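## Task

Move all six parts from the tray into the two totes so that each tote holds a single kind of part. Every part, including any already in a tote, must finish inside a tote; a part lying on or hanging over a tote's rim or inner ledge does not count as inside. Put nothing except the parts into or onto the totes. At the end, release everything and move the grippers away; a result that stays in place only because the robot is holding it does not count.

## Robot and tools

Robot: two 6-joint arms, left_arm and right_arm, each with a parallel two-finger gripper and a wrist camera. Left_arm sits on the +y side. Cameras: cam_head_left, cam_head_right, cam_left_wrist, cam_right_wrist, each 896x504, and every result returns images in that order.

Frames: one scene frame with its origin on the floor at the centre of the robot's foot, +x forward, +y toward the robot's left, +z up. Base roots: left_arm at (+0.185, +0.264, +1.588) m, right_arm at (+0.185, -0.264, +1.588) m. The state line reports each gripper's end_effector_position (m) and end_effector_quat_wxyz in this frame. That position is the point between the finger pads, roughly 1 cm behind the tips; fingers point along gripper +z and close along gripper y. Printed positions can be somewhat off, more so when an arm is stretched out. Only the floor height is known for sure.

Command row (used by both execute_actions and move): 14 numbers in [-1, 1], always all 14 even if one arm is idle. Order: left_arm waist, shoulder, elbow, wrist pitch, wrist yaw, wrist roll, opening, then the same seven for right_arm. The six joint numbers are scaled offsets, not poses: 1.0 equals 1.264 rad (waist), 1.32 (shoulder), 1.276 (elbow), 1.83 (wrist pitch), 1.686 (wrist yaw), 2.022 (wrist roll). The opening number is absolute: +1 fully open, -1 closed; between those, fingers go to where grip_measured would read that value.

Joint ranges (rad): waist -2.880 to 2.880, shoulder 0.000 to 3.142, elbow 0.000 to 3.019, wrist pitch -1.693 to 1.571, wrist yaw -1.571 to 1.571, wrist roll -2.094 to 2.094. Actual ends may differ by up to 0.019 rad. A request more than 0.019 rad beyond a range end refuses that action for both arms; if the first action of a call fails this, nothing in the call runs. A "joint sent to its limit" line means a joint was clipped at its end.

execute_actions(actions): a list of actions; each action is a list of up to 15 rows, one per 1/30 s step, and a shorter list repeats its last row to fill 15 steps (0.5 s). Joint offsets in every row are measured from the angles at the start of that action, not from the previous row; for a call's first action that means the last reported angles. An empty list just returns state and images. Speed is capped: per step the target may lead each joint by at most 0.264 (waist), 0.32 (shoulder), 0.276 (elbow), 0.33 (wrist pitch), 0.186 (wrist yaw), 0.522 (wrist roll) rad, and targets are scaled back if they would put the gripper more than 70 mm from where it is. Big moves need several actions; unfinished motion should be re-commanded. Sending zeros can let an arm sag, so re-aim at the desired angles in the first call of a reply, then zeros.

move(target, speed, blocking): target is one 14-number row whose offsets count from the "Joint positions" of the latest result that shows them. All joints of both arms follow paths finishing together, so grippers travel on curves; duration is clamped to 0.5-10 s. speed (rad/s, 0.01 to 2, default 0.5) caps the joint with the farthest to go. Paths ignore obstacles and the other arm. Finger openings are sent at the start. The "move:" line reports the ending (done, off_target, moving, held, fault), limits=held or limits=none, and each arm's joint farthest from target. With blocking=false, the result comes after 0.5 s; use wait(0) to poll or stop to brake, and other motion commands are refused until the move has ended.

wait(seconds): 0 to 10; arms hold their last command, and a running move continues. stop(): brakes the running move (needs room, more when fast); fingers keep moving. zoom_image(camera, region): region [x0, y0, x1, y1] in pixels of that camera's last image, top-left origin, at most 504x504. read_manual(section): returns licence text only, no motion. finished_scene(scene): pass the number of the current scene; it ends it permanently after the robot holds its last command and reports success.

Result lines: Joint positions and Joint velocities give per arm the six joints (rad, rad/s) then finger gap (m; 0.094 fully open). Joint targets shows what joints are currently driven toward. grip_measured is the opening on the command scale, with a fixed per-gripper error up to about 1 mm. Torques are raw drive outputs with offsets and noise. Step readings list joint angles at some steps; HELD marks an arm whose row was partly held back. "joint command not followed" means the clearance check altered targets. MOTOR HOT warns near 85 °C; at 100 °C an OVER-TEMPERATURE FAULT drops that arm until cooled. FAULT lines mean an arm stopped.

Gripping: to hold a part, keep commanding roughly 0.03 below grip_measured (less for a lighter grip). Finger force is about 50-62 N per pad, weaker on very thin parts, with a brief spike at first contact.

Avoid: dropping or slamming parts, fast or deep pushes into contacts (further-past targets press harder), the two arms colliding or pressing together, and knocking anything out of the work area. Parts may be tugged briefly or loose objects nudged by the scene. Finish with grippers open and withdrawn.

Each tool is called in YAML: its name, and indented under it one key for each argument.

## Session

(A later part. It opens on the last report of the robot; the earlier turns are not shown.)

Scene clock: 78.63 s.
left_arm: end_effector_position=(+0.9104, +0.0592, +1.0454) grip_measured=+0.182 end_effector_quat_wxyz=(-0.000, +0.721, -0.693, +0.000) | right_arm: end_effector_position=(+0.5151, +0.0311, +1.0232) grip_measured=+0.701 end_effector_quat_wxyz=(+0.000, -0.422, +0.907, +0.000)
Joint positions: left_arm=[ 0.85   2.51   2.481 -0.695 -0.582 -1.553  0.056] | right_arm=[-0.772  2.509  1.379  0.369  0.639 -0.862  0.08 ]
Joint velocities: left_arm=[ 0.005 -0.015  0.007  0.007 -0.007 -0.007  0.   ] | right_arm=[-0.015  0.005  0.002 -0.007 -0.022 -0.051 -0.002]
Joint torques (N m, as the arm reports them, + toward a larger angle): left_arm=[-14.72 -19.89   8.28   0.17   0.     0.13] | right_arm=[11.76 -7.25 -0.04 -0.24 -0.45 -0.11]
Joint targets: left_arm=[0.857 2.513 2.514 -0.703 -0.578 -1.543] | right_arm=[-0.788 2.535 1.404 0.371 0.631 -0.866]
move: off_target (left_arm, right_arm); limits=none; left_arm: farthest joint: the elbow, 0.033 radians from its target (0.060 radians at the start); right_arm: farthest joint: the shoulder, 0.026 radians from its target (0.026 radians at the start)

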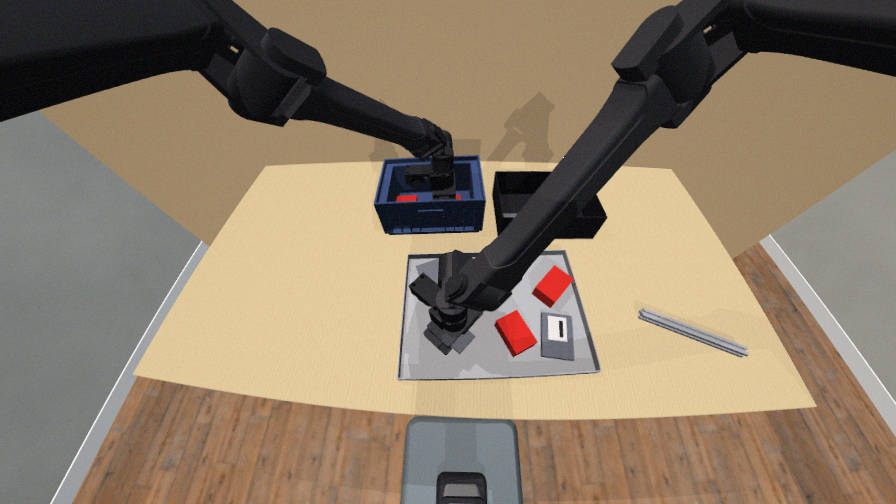

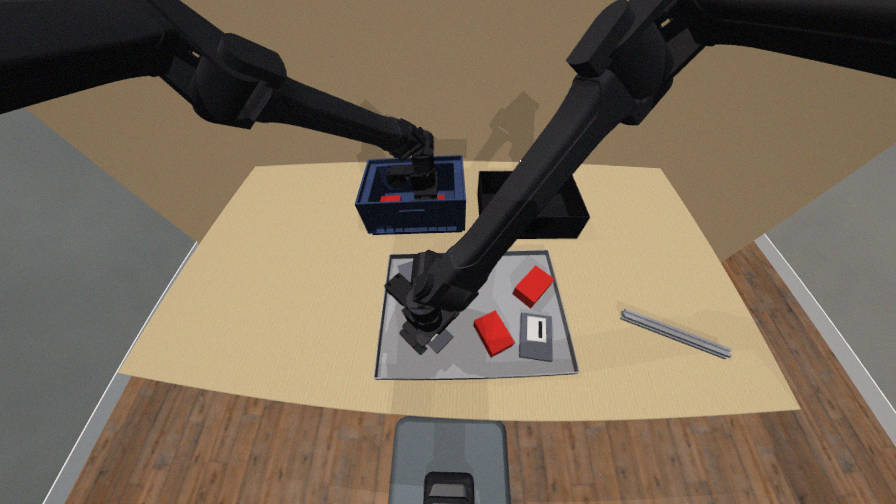

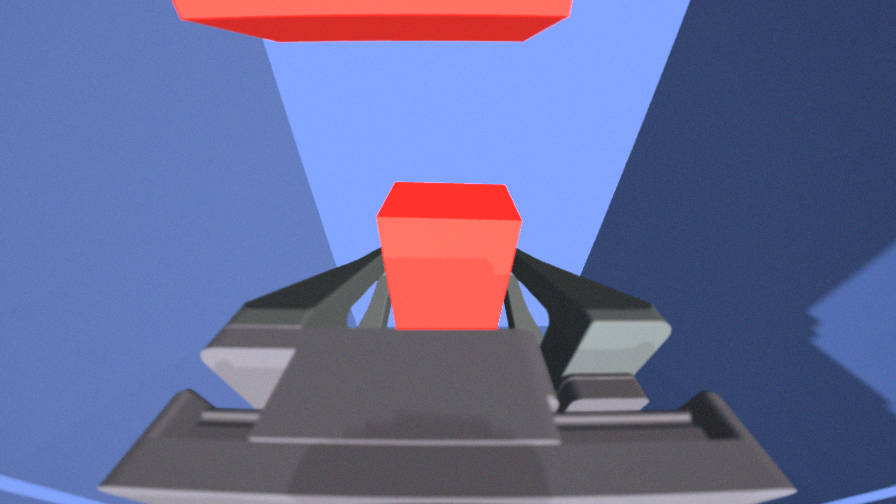

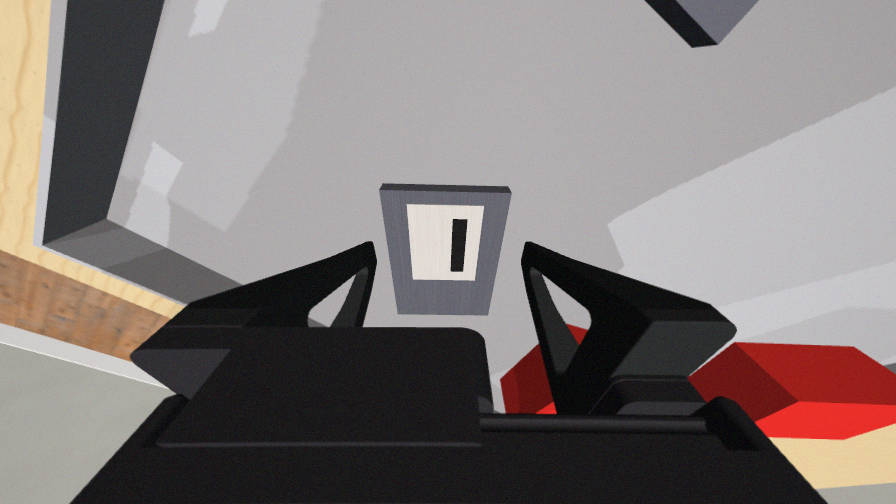

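execute_actions:
  actions:
    - [[0.006,0.003,0.026,-0.004,0.002,0.005,0.13,0,0,0,0,0,0,0.6],[0.008,0.004,0.026,-0.004,0.002,0.005,0.13,0,0,0,0,0,0,0.52],[0.010,0.006,0.026,-0.004,0.002,0.005,0.13,0,0,0,0,0,0,0.45],[0.012,0.007,0.026,-0.004,0.002,0.005,0.13,0,0,0,0,0,0,0.4],[0.013,0.008,0.026,-0.004,0.002,0.005,0.13,0,0,0,0,0,0,0.35],[0.013,0.008,0.026,-0.004,0.002,0.005,0.13,0,0,0,0,0,0,0.31],[0.013,0.008,0.026,-0.004,0.002,0.005,0.13,0,0,0,0,0,0,0.28],[0.013,0.008,0.026,-0.004,0.002,0.005,0.13,0,0,0,0,0,0,0.25],[0.013,0.008,0.026,-0.004,0.002,0.005,0.13,0,0,0,0,0,0,0.22],[0.013,0.008,0.026,-0.004,0.002,0.005,0.13,0,0,0,0,0,0,0.19],[0.013,0.008,0.026,-0.004,0.002,0.005,0.13,0,0,0,0,0,0,0.16],[0.013,0.008,0.026,-0.004,0.002,0.005,0.13,0,0,0,0,0,0,0.13],[0.013,0.008,0.026,-0.004,0.002,0.005,0.13,0,0,0,0,0,0,0.1]]
    - [[0,0,0.024,0,0,0,0.45,0,0,0,0,0,0,0.08]]

Scene clock: 80.77 s.
left_arm: end_effector_position=(+0.9104, +0.0596, +1.0449) grip_measured=+0.448 end_effector_quat_wxyz=(-0.000, +0.720, -0.694, +0.000) | right_arm: end_effector_position=(+0.5142, +0.0322, +1.0234) grip_measured=+0.156 end_effector_quat_wxyz=(+0.000, -0.423, +0.906, +0.003)
Joint positions: left_arm=[ 0.851  2.511  2.483 -0.695 -0.581 -1.551  0.068] | right_arm=[-0.771  2.509  1.378  0.368  0.635 -0.863  0.054]
Joint velocities: left_arm=[ 0.005 -0.005 -0.012  0.002  0.007 -0.066  0.001] | right_arm=[-0.005 -0.005 -0.002  0.012 -0.022 -0.037  0.001]
Joint torques (N m, as the arm reports them, + toward a larger angle): left_arm=[-15.53 -19.91   8.07   0.44  -0.12   0.03] | right_arm=[13.11 -9.39 -2.21 -0.3  -0.08 -0.07]
Joint targets: left_arm=[0.851 2.511 2.514 -0.695 -0.581 -1.551] | right_arm=[-0.771 2.509 1.378 0.368 0.635 -0.863]
Step readings (joint positions; steps 1 to 15: 1st action; 16 to 30: 2nd action):
0: left_arm=[0.850 2.510 2.481 -0.695 -0.582 -1.553] | right_arm=[-0.772 2.509 1.379 0.369 0.639 -0.863]
1: left_arm=[0.850 2.510 2.481 -0.695 -0.582 -1.553] | right_arm=[-0.772 2.509 1.378 0.368 0.637 -0.863]
2: left_arm=[0.850 2.510 2.481 -0.695 -0.582 -1.553] | right_arm=[-0.771 2.509 1.378 0.368 0.636 -0.863]
4: left_arm=[0.851 2.510 2.482 -0.695 -0.582 -1.552] | right_arm=[-0.771 2.509 1.378 0.368 0.635 -0.863]
8: left_arm=[0.851 2.511 2.483 -0.695 -0.581 -1.552] | right_arm=[-0.771 2.509 1.378 0.368 0.635 -0.863]
15: left_arm=[0.851 2.511 2.483 -0.695 -0.581 -1.551] | right_arm=[-0.771 2.509 1.378 0.368 0.635 -0.863]
16: left_arm=[0.851 2.511 2.483 -0.695 -0.581 -1.551] | right_arm=[-0.771 2.509 1.378 0.368 0.635 -0.863]
17: left_arm=[0.851 2.511 2.483 -0.695 -0.581 -1.551] | right_arm=[-0.771 2.509 1.378 0.368 0.635 -0.863]
19: left_arm=[0.851 2.511 2.483 -0.695 -0.581 -1.551] | right_arm=[-0.771 2.509 1.378 0.368 0.635 -0.863]
23: left_arm=[0.851 2.511 2.483 -0.695 -0.581 -1.551] | right_arm=[-0.771 2.509 1.378 0.368 0.635 -0.863]
30: Joint positions above

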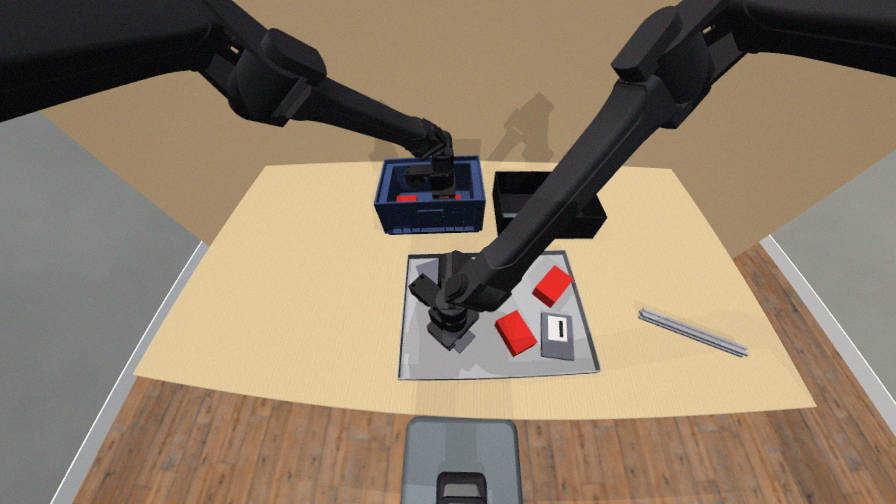

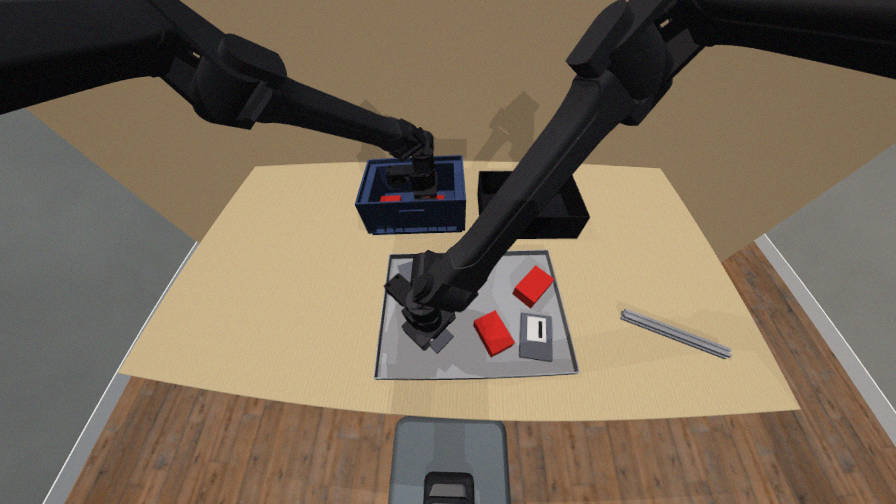

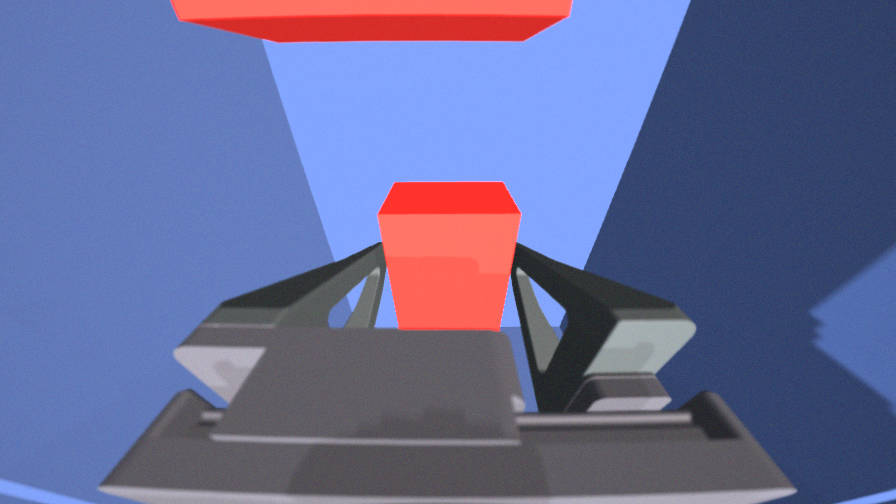

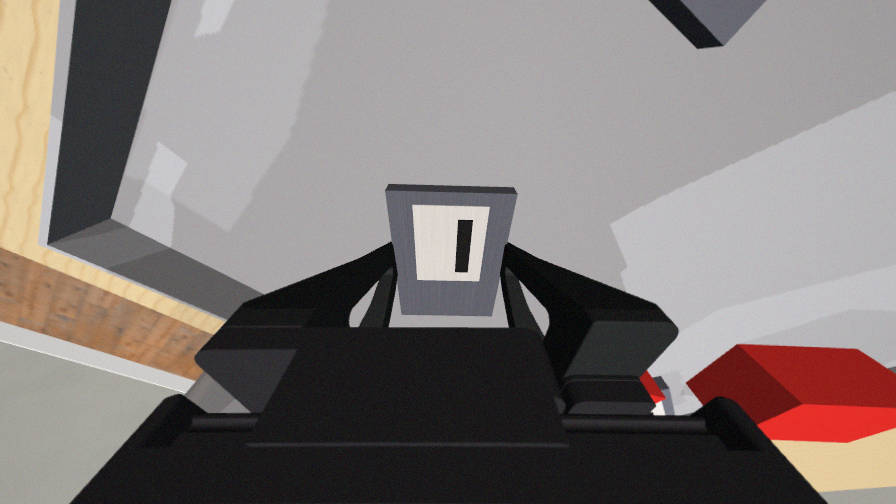

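move:
  target: [-0.1021, -0.2894, -0.3354, 0.024, -0.0504, -0.0247, 0.45, 0.0348, -0.477, -0.2804, -0.1519, 0.0157, 0.1548, 0.1]
  speed: 0.45

Scene clock: 87.17 s.
left_arm: end_effector_position=(+0.9178, +0.0656, +1.1898) grip_measured=+0.448 end_effector_quat_wxyz=(-0.007, +0.708, -0.707, +0.005) | right_arm: end_effector_position=(+0.6303, -0.0852, +1.2011) grip_measured=+0.156 end_effector_quat_wxyz=(+0.006, -0.289, +0.957, -0.003)
Joint positions: left_arm=[ 0.746  2.147  2.055 -0.661 -0.662 -1.591  0.068] | right_arm=[-0.747  1.884  1.028  0.099  0.66  -0.566  0.054]
Joint velocities: left_arm=[-0.015 -0.005  0.007  0.012  0.007 -0.007  0.   ] | right_arm=[-0.015 -0.015 -0.022  0.012  0.037 -0.007  0.001]
Joint torques (N m, as the arm reports them, + toward a larger angle): left_arm=[-16.58 -22.03   4.94   0.79  -0.25  -0.07] | right_arm=[ 12.34 -12.02  -0.88  -0.57   0.03   0.07]
Joint targets: left_arm=[0.722 2.129 2.055 -0.651 -0.666 -1.601] | right_arm=[-0.728 1.880 1.020 0.090 0.662 -0.550]
move: off_target (left_arm); limits=none; left_arm: farthest joint: the waist, 0.024 radians from its target (0.129 radians at the start); right_arm: farthest joint: the waist, 0.020 radians from its target (0.044 radians at the start)

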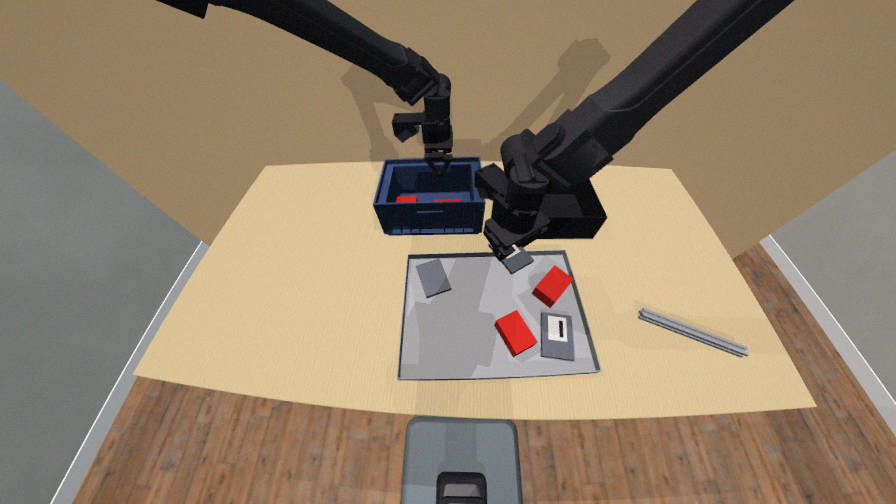

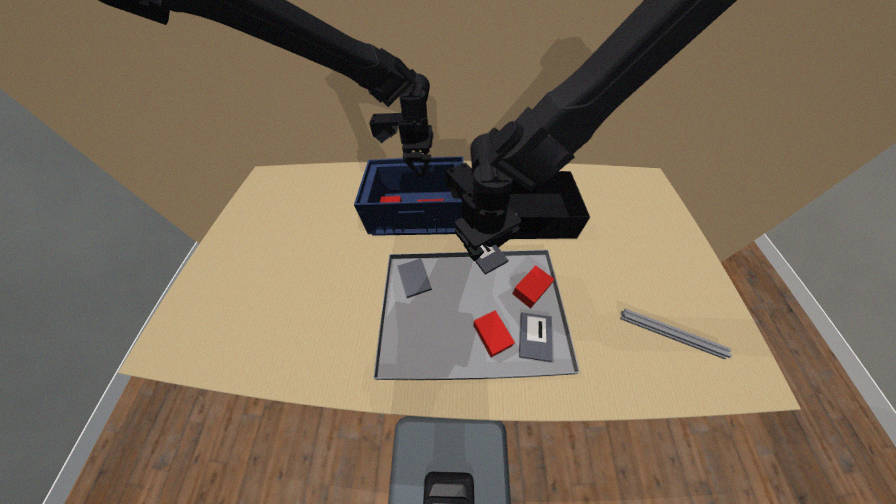

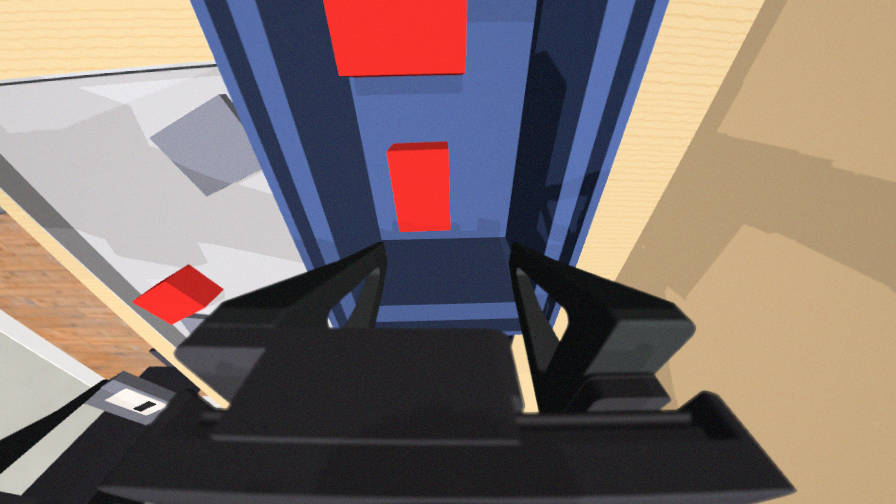

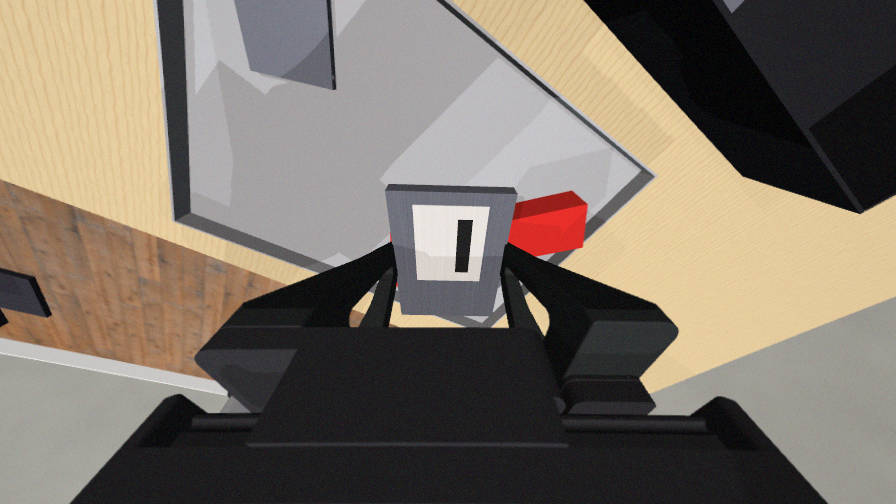

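move:
  target: [-0.087, -0.2345, -0.865, 0.4051, -0.035, 0.3912, 0.7, -0.2387, -0.0247, 0.5832, -0.3534, -0.1373, 0.1899, 0.1]
  speed: 0.7

Scene clock: 91.83 s.
left_arm: end_effector_position=(+0.5948, +0.0593, +1.2386) grip_measured=+0.698 end_effector_quat_wxyz=(+0.005, +0.338, -0.941, -0.001) | right_arm: end_effector_position=(+0.8789, -0.2930, +1.1645) grip_measured=+0.156 end_effector_quat_wxyz=(-0.006, +0.001, +1.000, -0.002)
Joint positions: left_arm=[ 0.658  1.857  0.948  0.07  -0.717 -0.81   0.08 ] | right_arm=[-1.055  1.872  1.747 -0.539  0.431 -0.197  0.054]
Joint velocities: left_arm=[-0.015 -0.005 -0.012  0.002 -0.037  0.051 -0.   ] | right_arm=[-0.015 -0.015  0.002  0.002  0.051 -0.022 -0.   ]
Joint torques (N m, as the arm reports them, + toward a larger angle): left_arm=[-12.52 -13.39  -0.26   0.78  -0.23   0.07] | right_arm=[  9.   -20.87   6.53  -0.57  -0.1    0.08]
Joint targets: left_arm=[0.636 1.838 0.951 0.080 -0.721 -0.800] | right_arm=[-1.049 1.851 1.772 -0.548 0.429 -0.182]
move: off_target (left_arm, right_arm); limits=none; left_arm: farthest joint: the waist, 0.022 radians from its target (0.110 radians at the start); right_arm: farthest joint: the elbow, 0.025 radians from its target (0.744 radians at the start)

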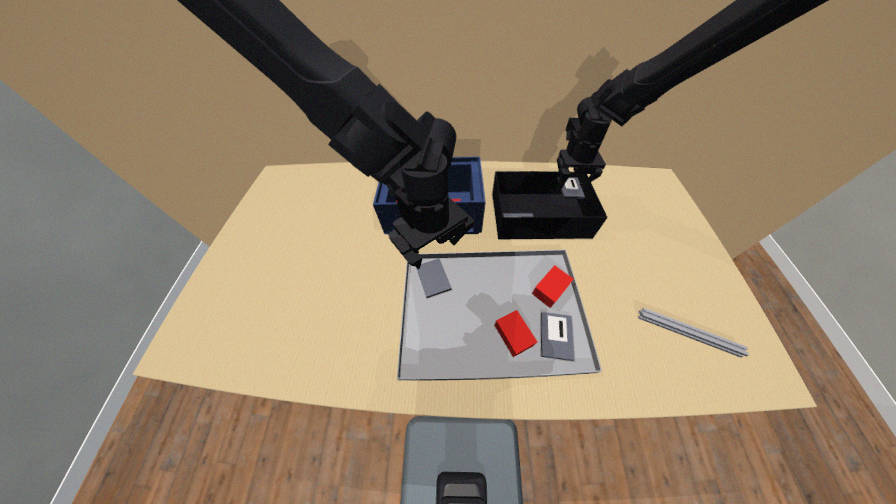

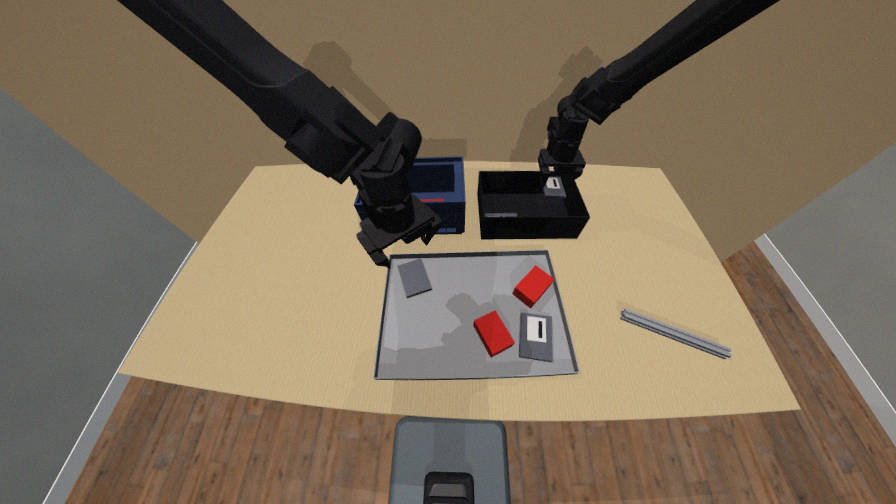

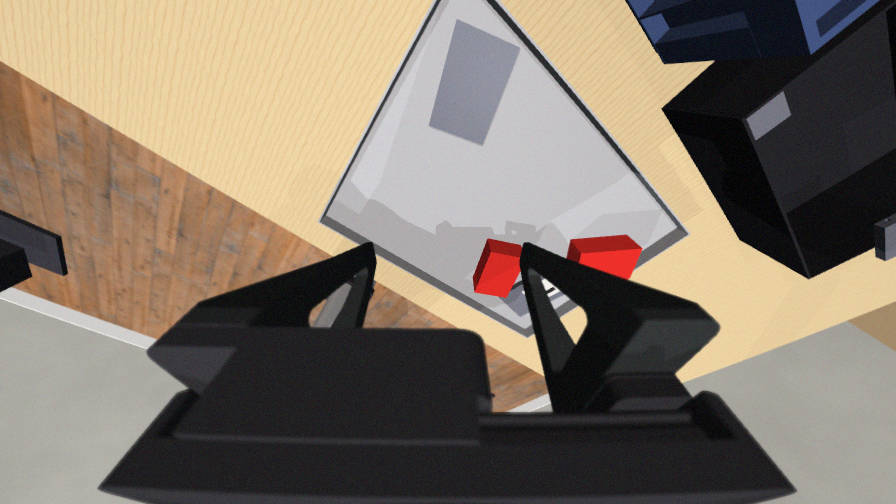

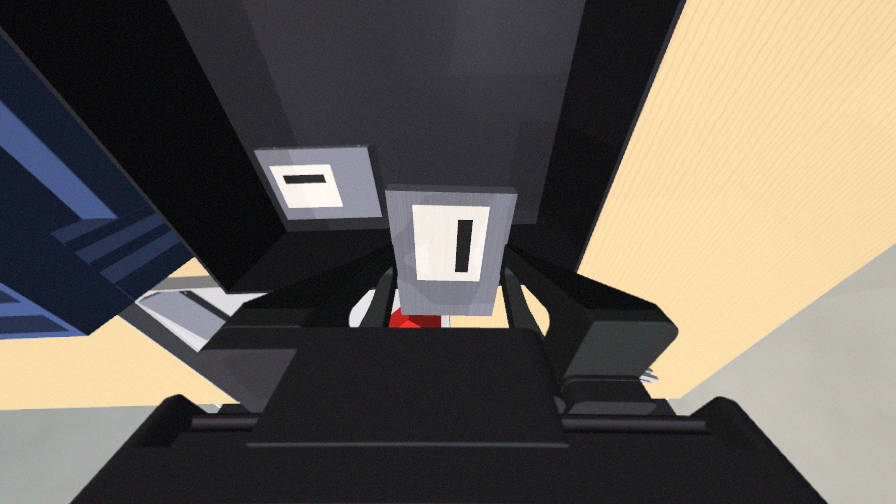

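execute_actions:
  actions: []

Scene clock: 93.90 s.
left_arm: end_effector_position=(+0.5948, +0.0593, +1.2386) grip_measured=+0.698 end_effector_quat_wxyz=(+0.005, +0.337, -0.941, -0.001) | right_arm: end_effector_position=(+0.8789, -0.2930, +1.1645) grip_measured=+0.156 end_effector_quat_wxyz=(-0.006, +0.001, +1.000, -0.002)
Joint positions: left_arm=[ 0.658  1.857  0.948  0.07  -0.717 -0.81   0.08 ] | right_arm=[-1.055  1.872  1.747 -0.539  0.431 -0.197  0.054]
Joint velocities: left_arm=[-0.005 -0.005 -0.012 -0.017  0.11  -0.051 -0.   ] | right_arm=[-0.005 -0.005 -0.022  0.007 -0.066 -0.007 -0.   ]
Joint torques (N m, as the arm reports them, + toward a larger angle): left_arm=[-12.42 -13.37  -0.3    0.8   -0.22   0.13] | right_arm=[  9.01 -20.67   6.52  -0.55  -0.11   0.07]
Joint targets: left_arm=[0.636 1.838 0.951 0.080 -0.721 -0.800] | right_arm=[-1.049 1.851 1.772 -0.548 0.429 -0.182]

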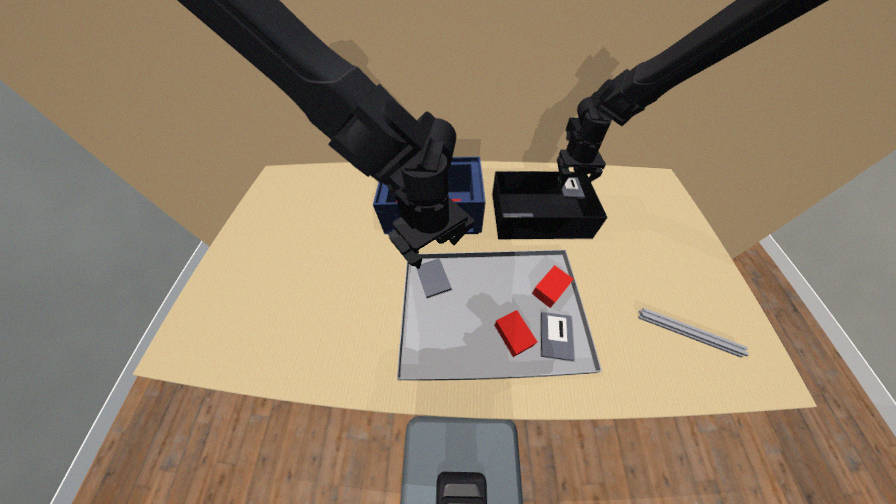

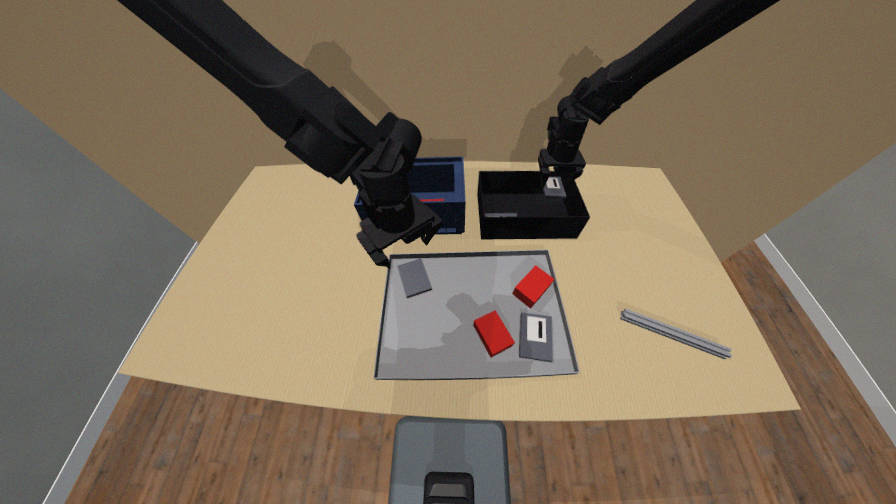

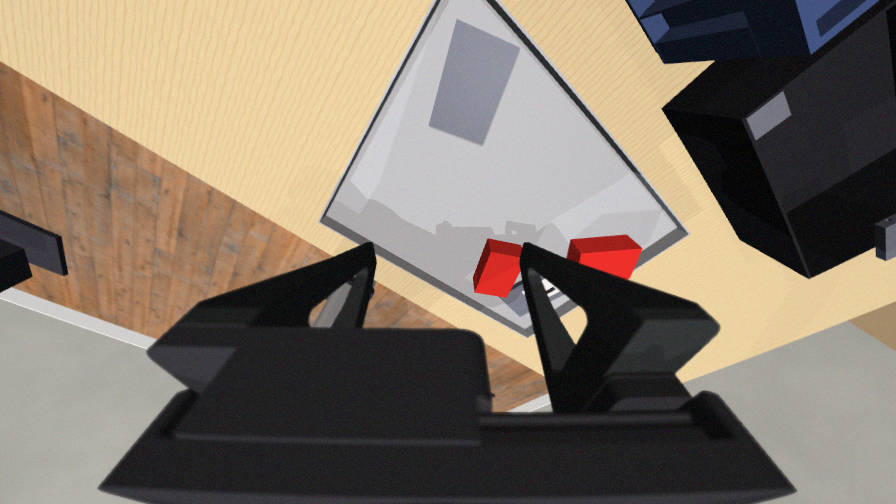

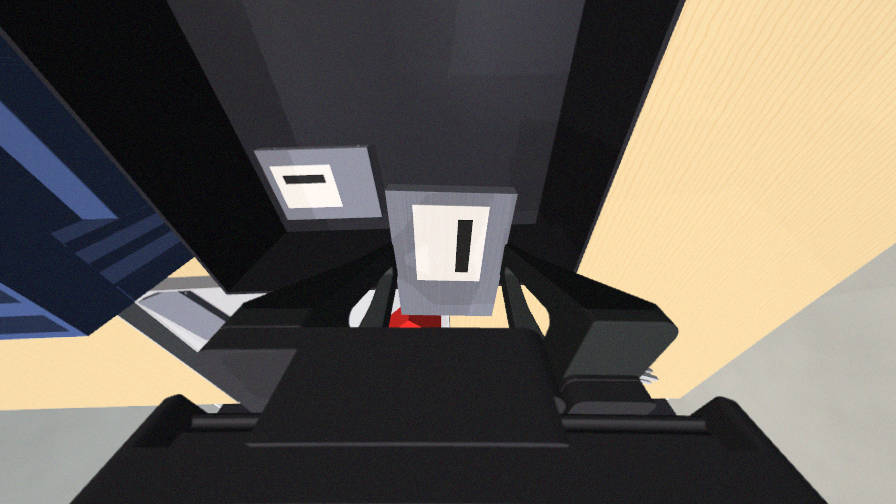

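move:
  target: [-0.1416,0.405,0.251,0.0656,-0.064,-0.024,0.7,-0.057,0.207,0.227,0.0164,-0.0326,-0.026,0.1]
  speed: 0.45

Scene clock: 98.60 s.
left_arm: end_effector_position=(+0.4923, -0.1164, +1.1564) grip_measured=+0.698 end_effector_quat_wxyz=(+0.004, +0.273, -0.962, -0.003) | right_arm: end_effector_position=(+0.8709, -0.2930, +1.0440) grip_measured=+0.156 end_effector_quat_wxyz=(-0.015, +0.002, +1.000, -0.002)
Joint positions: left_arm=[ 0.5    2.406  1.266  0.179 -0.821 -0.848  0.08 ] | right_arm=[-1.125  2.151  2.004 -0.519  0.378 -0.234  0.054]
Joint velocities: left_arm=[ 0.015 -0.005 -0.007  0.002  0.022 -0.022 -0.   ] | right_arm=[-0.005 -0.005 -0.007 -0.022 -0.007 -0.007  0.001]
Joint torques (N m, as the arm reports them, + toward a larger angle): left_arm=[-17.31 -11.89  -1.04   0.77  -0.24  -0.09] | right_arm=[  8.73 -19.78   7.05  -0.03  -0.12  -0.19]
Joint targets: left_arm=[0.479 2.391 1.268 0.189 -0.825 -0.858] | right_arm=[-1.127 2.146 2.037 -0.509 0.376 -0.249]
move: off_target (left_arm, right_arm); limits=none; left_arm: farthest joint: the waist, 0.021 radians from its target (0.179 radians at the start); right_arm: farthest joint: the elbow, 0.032 radians from its target (0.289 radians at the start)

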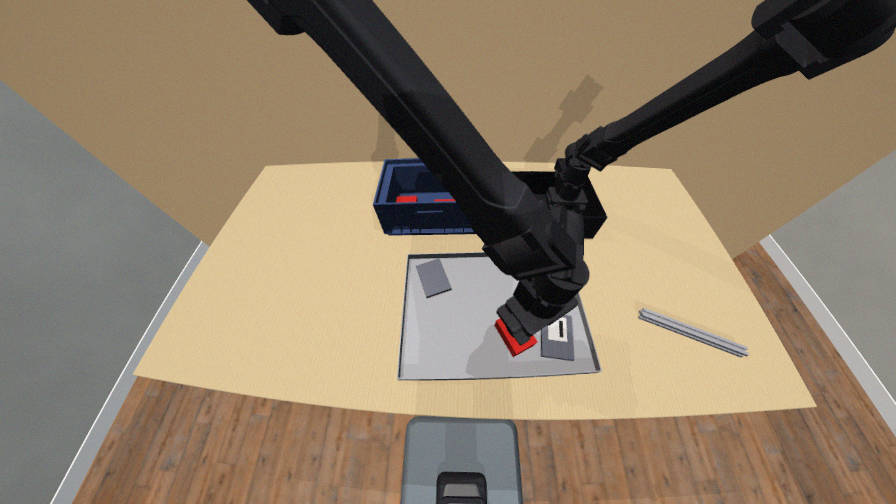

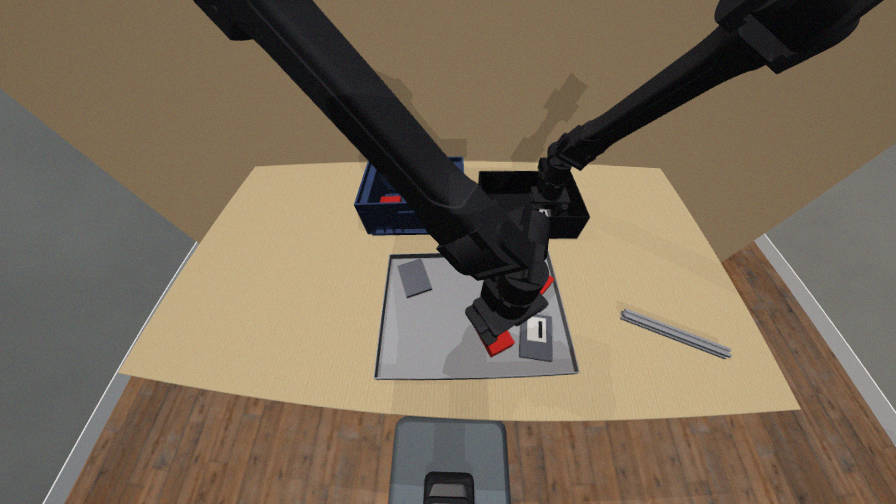

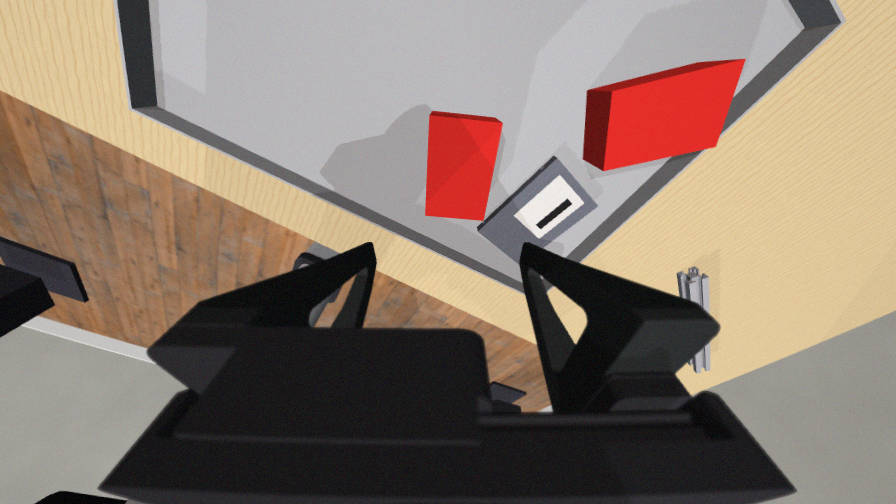

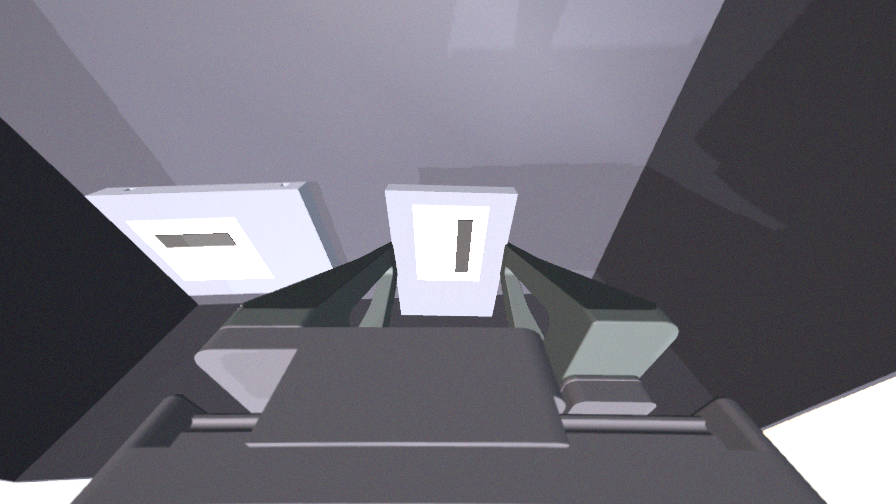

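move:
  target: [0.0712,0.0977,0.1466,0.0342,0.039,0.105,0.7,-0.008,0.037,0.091,0.007,-0.009,-0.0074,0.1]
  speed: 0.17

Scene clock: 104.17 s.
left_arm: end_effector_position=(+0.5181, -0.1288, +1.0867) grip_measured=+0.698 end_effector_quat_wxyz=(-0.008, +0.235, -0.972, +0.009) | right_arm: end_effector_position=(+0.8901, -0.2962, +1.0337) grip_measured=+0.156 end_effector_quat_wxyz=(+0.003, +0.011, +1.000, -0.002)
Joint positions: left_arm=[ 0.582  2.531  1.45   0.231 -0.759 -0.646  0.08 ] | right_arm=[-1.13   2.194  2.086 -0.517  0.365 -0.234  0.054]
Joint velocities: left_arm=[-0.005 -0.024  0.012  0.007  0.095  0.022 -0.001] | right_arm=[-0.005 -0.005 -0.022  0.012 -0.007 -0.022 -0.001]
Joint torques (N m, as the arm reports them, + toward a larger angle): left_arm=[-14.24 -10.17  -1.1    0.86   0.05   0.1 ] | right_arm=[  8.5  -19.28   7.53   0.06  -0.14  -0.2 ]
Joint targets: left_arm=[0.590 2.535 1.453 0.242 -0.755 -0.635] | right_arm=[-1.135 2.199 2.120 -0.506 0.362 -0.249]
move: off_target (right_arm); limits=none; left_arm: farthest joint: the wrist pitch, 0.011 radians from its target (0.063 radians at the start); right_arm: farthest joint: the elbow, 0.035 radians from its target (0.116 radians at the start)

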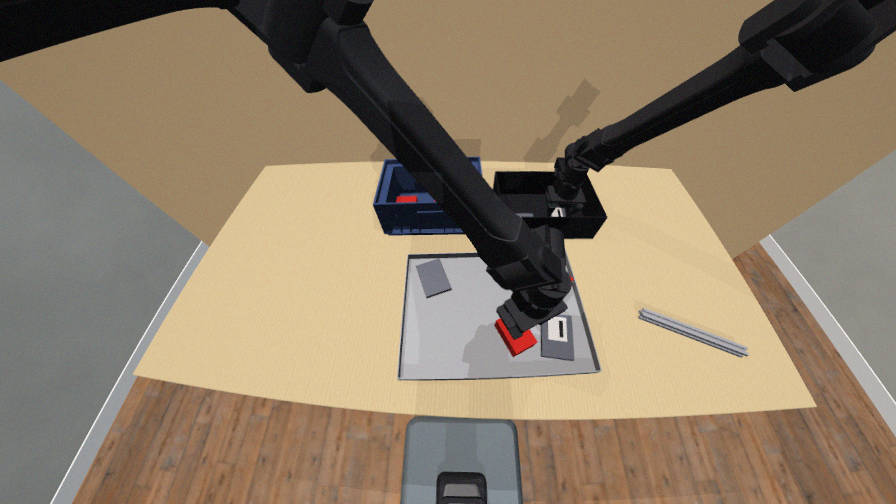

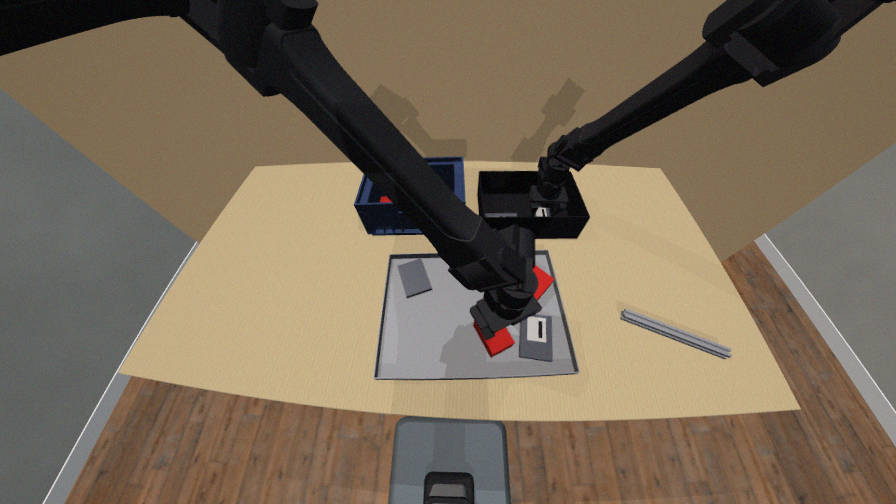

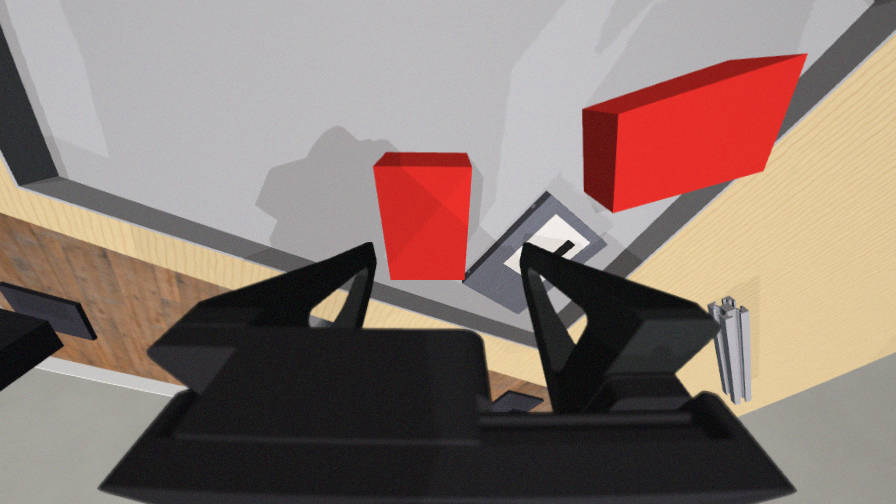

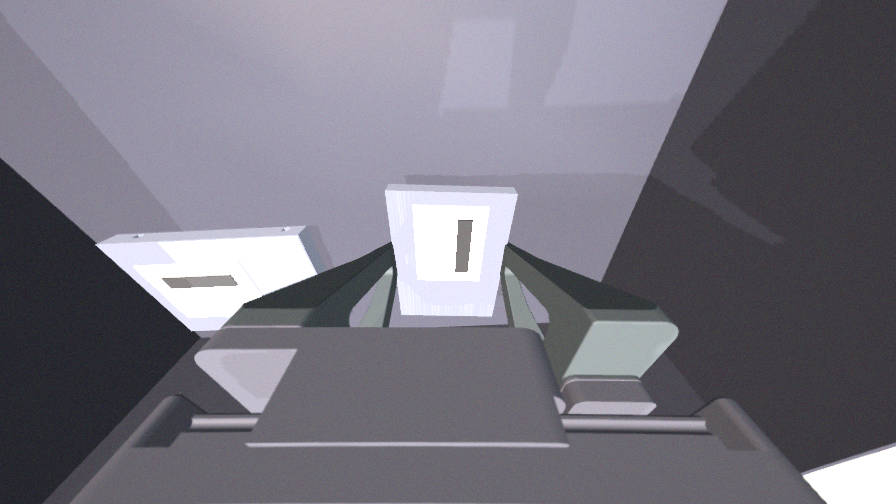

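move:
  target: [0.0617,0.0864,0.0948,0.0123,0.0231,0.0317,0.72,-0.008,0.0235,0.0478,0.0071,-0.0042,-0.0074,0.1]
  speed: 0.11

Scene clock: 107.13 s.
left_arm: end_effector_position=(+0.5053, -0.1216, +1.0279) grip_measured=+0.718 end_effector_quat_wxyz=(+0.000, +0.234, -0.972, -0.000) | right_arm: end_effector_position=(+0.8900, -0.2960, +1.0242) grip_measured=+0.156 end_effector_quat_wxyz=(+0.005, +0.013, +1.000, -0.001)
Joint positions: left_arm=[ 0.651  2.642  1.568  0.242 -0.724 -0.593  0.081] | right_arm=[-1.135  2.219  2.113 -0.515  0.36  -0.234  0.054]
Joint velocities: left_arm=[-0.015 -0.024 -0.007 -0.012  0.022 -0.066 -0.   ] | right_arm=[ 0.005 -0.024 -0.007 -0.022 -0.066 -0.037 -0.001]
Joint torques (N m, as the arm reports them, + toward a larger angle): left_arm=[-14.12  -9.54  -1.36   0.87   0.06   0.14] | right_arm=[  8.44 -19.24   7.47   0.06  -0.12  -0.2 ]
Joint targets: left_arm=[0.660 2.645 1.571 0.253 -0.720 -0.582] | right_arm=[-1.140 2.225 2.147 -0.504 0.358 -0.249]
move: off_target (right_arm); limits=none; left_arm: farthest joint: the wrist pitch, 0.012 radians from its target (0.023 radians at the start); right_arm: farthest joint: the elbow, 0.034 radians from its target (0.061 radians at the start)

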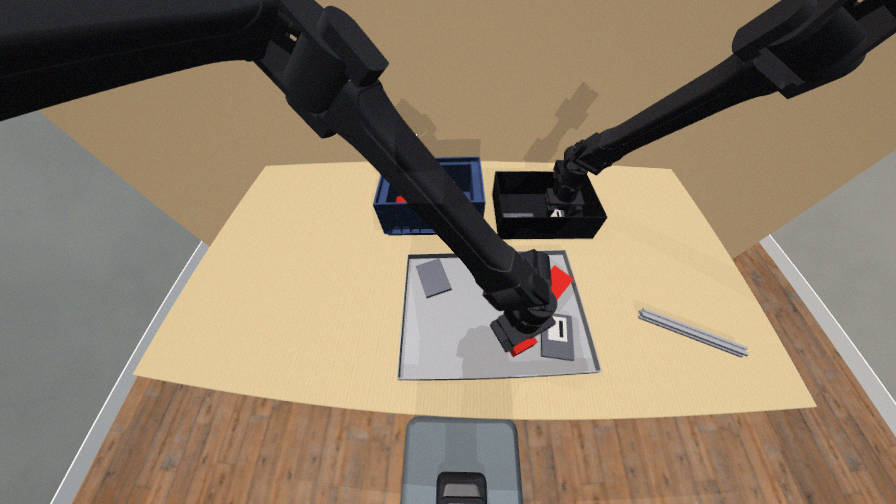

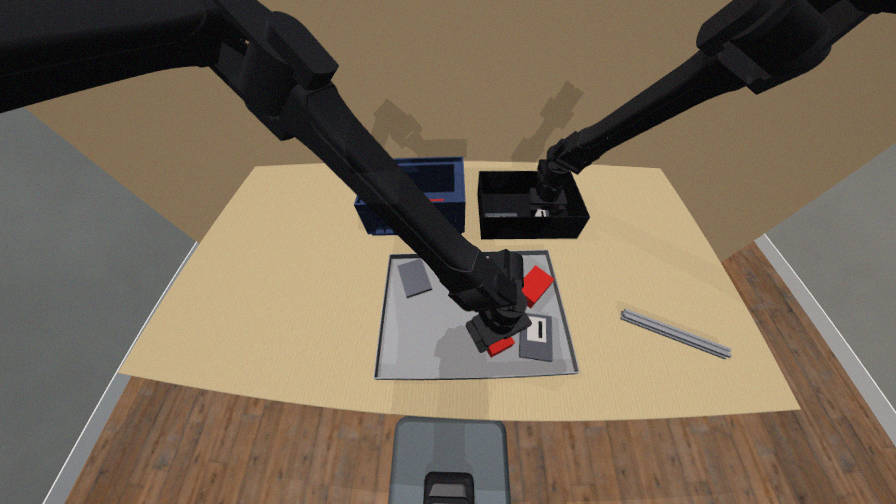

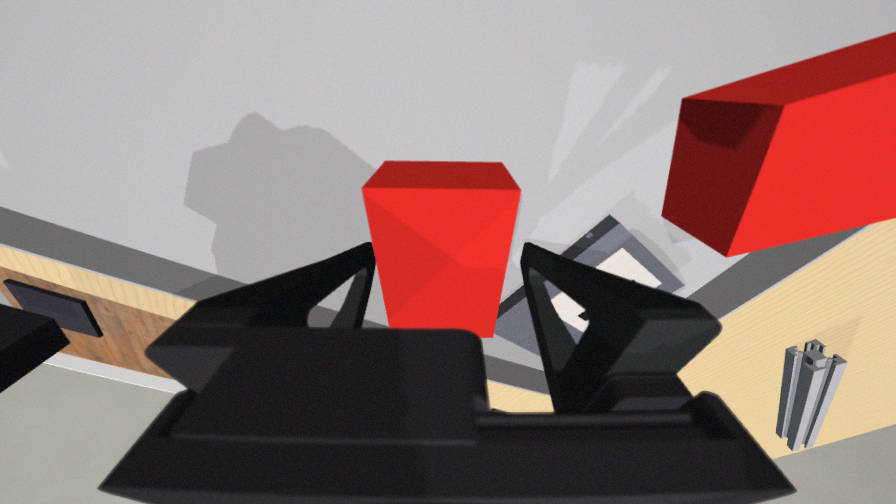

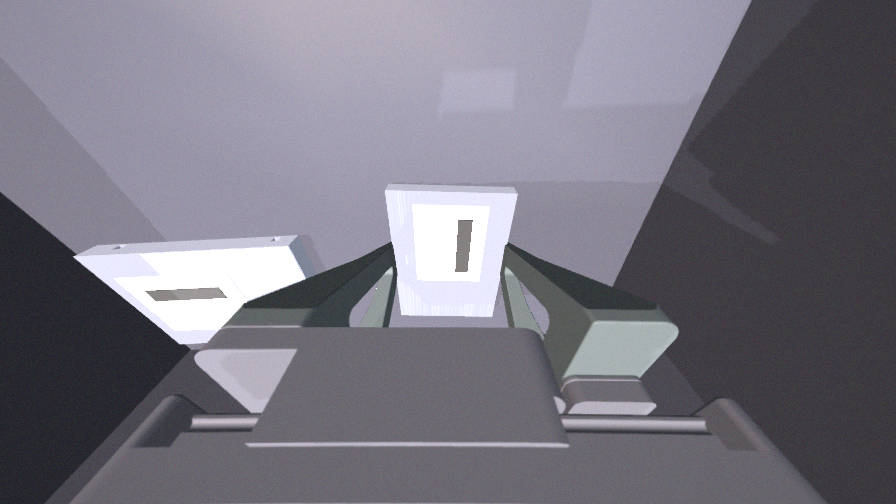

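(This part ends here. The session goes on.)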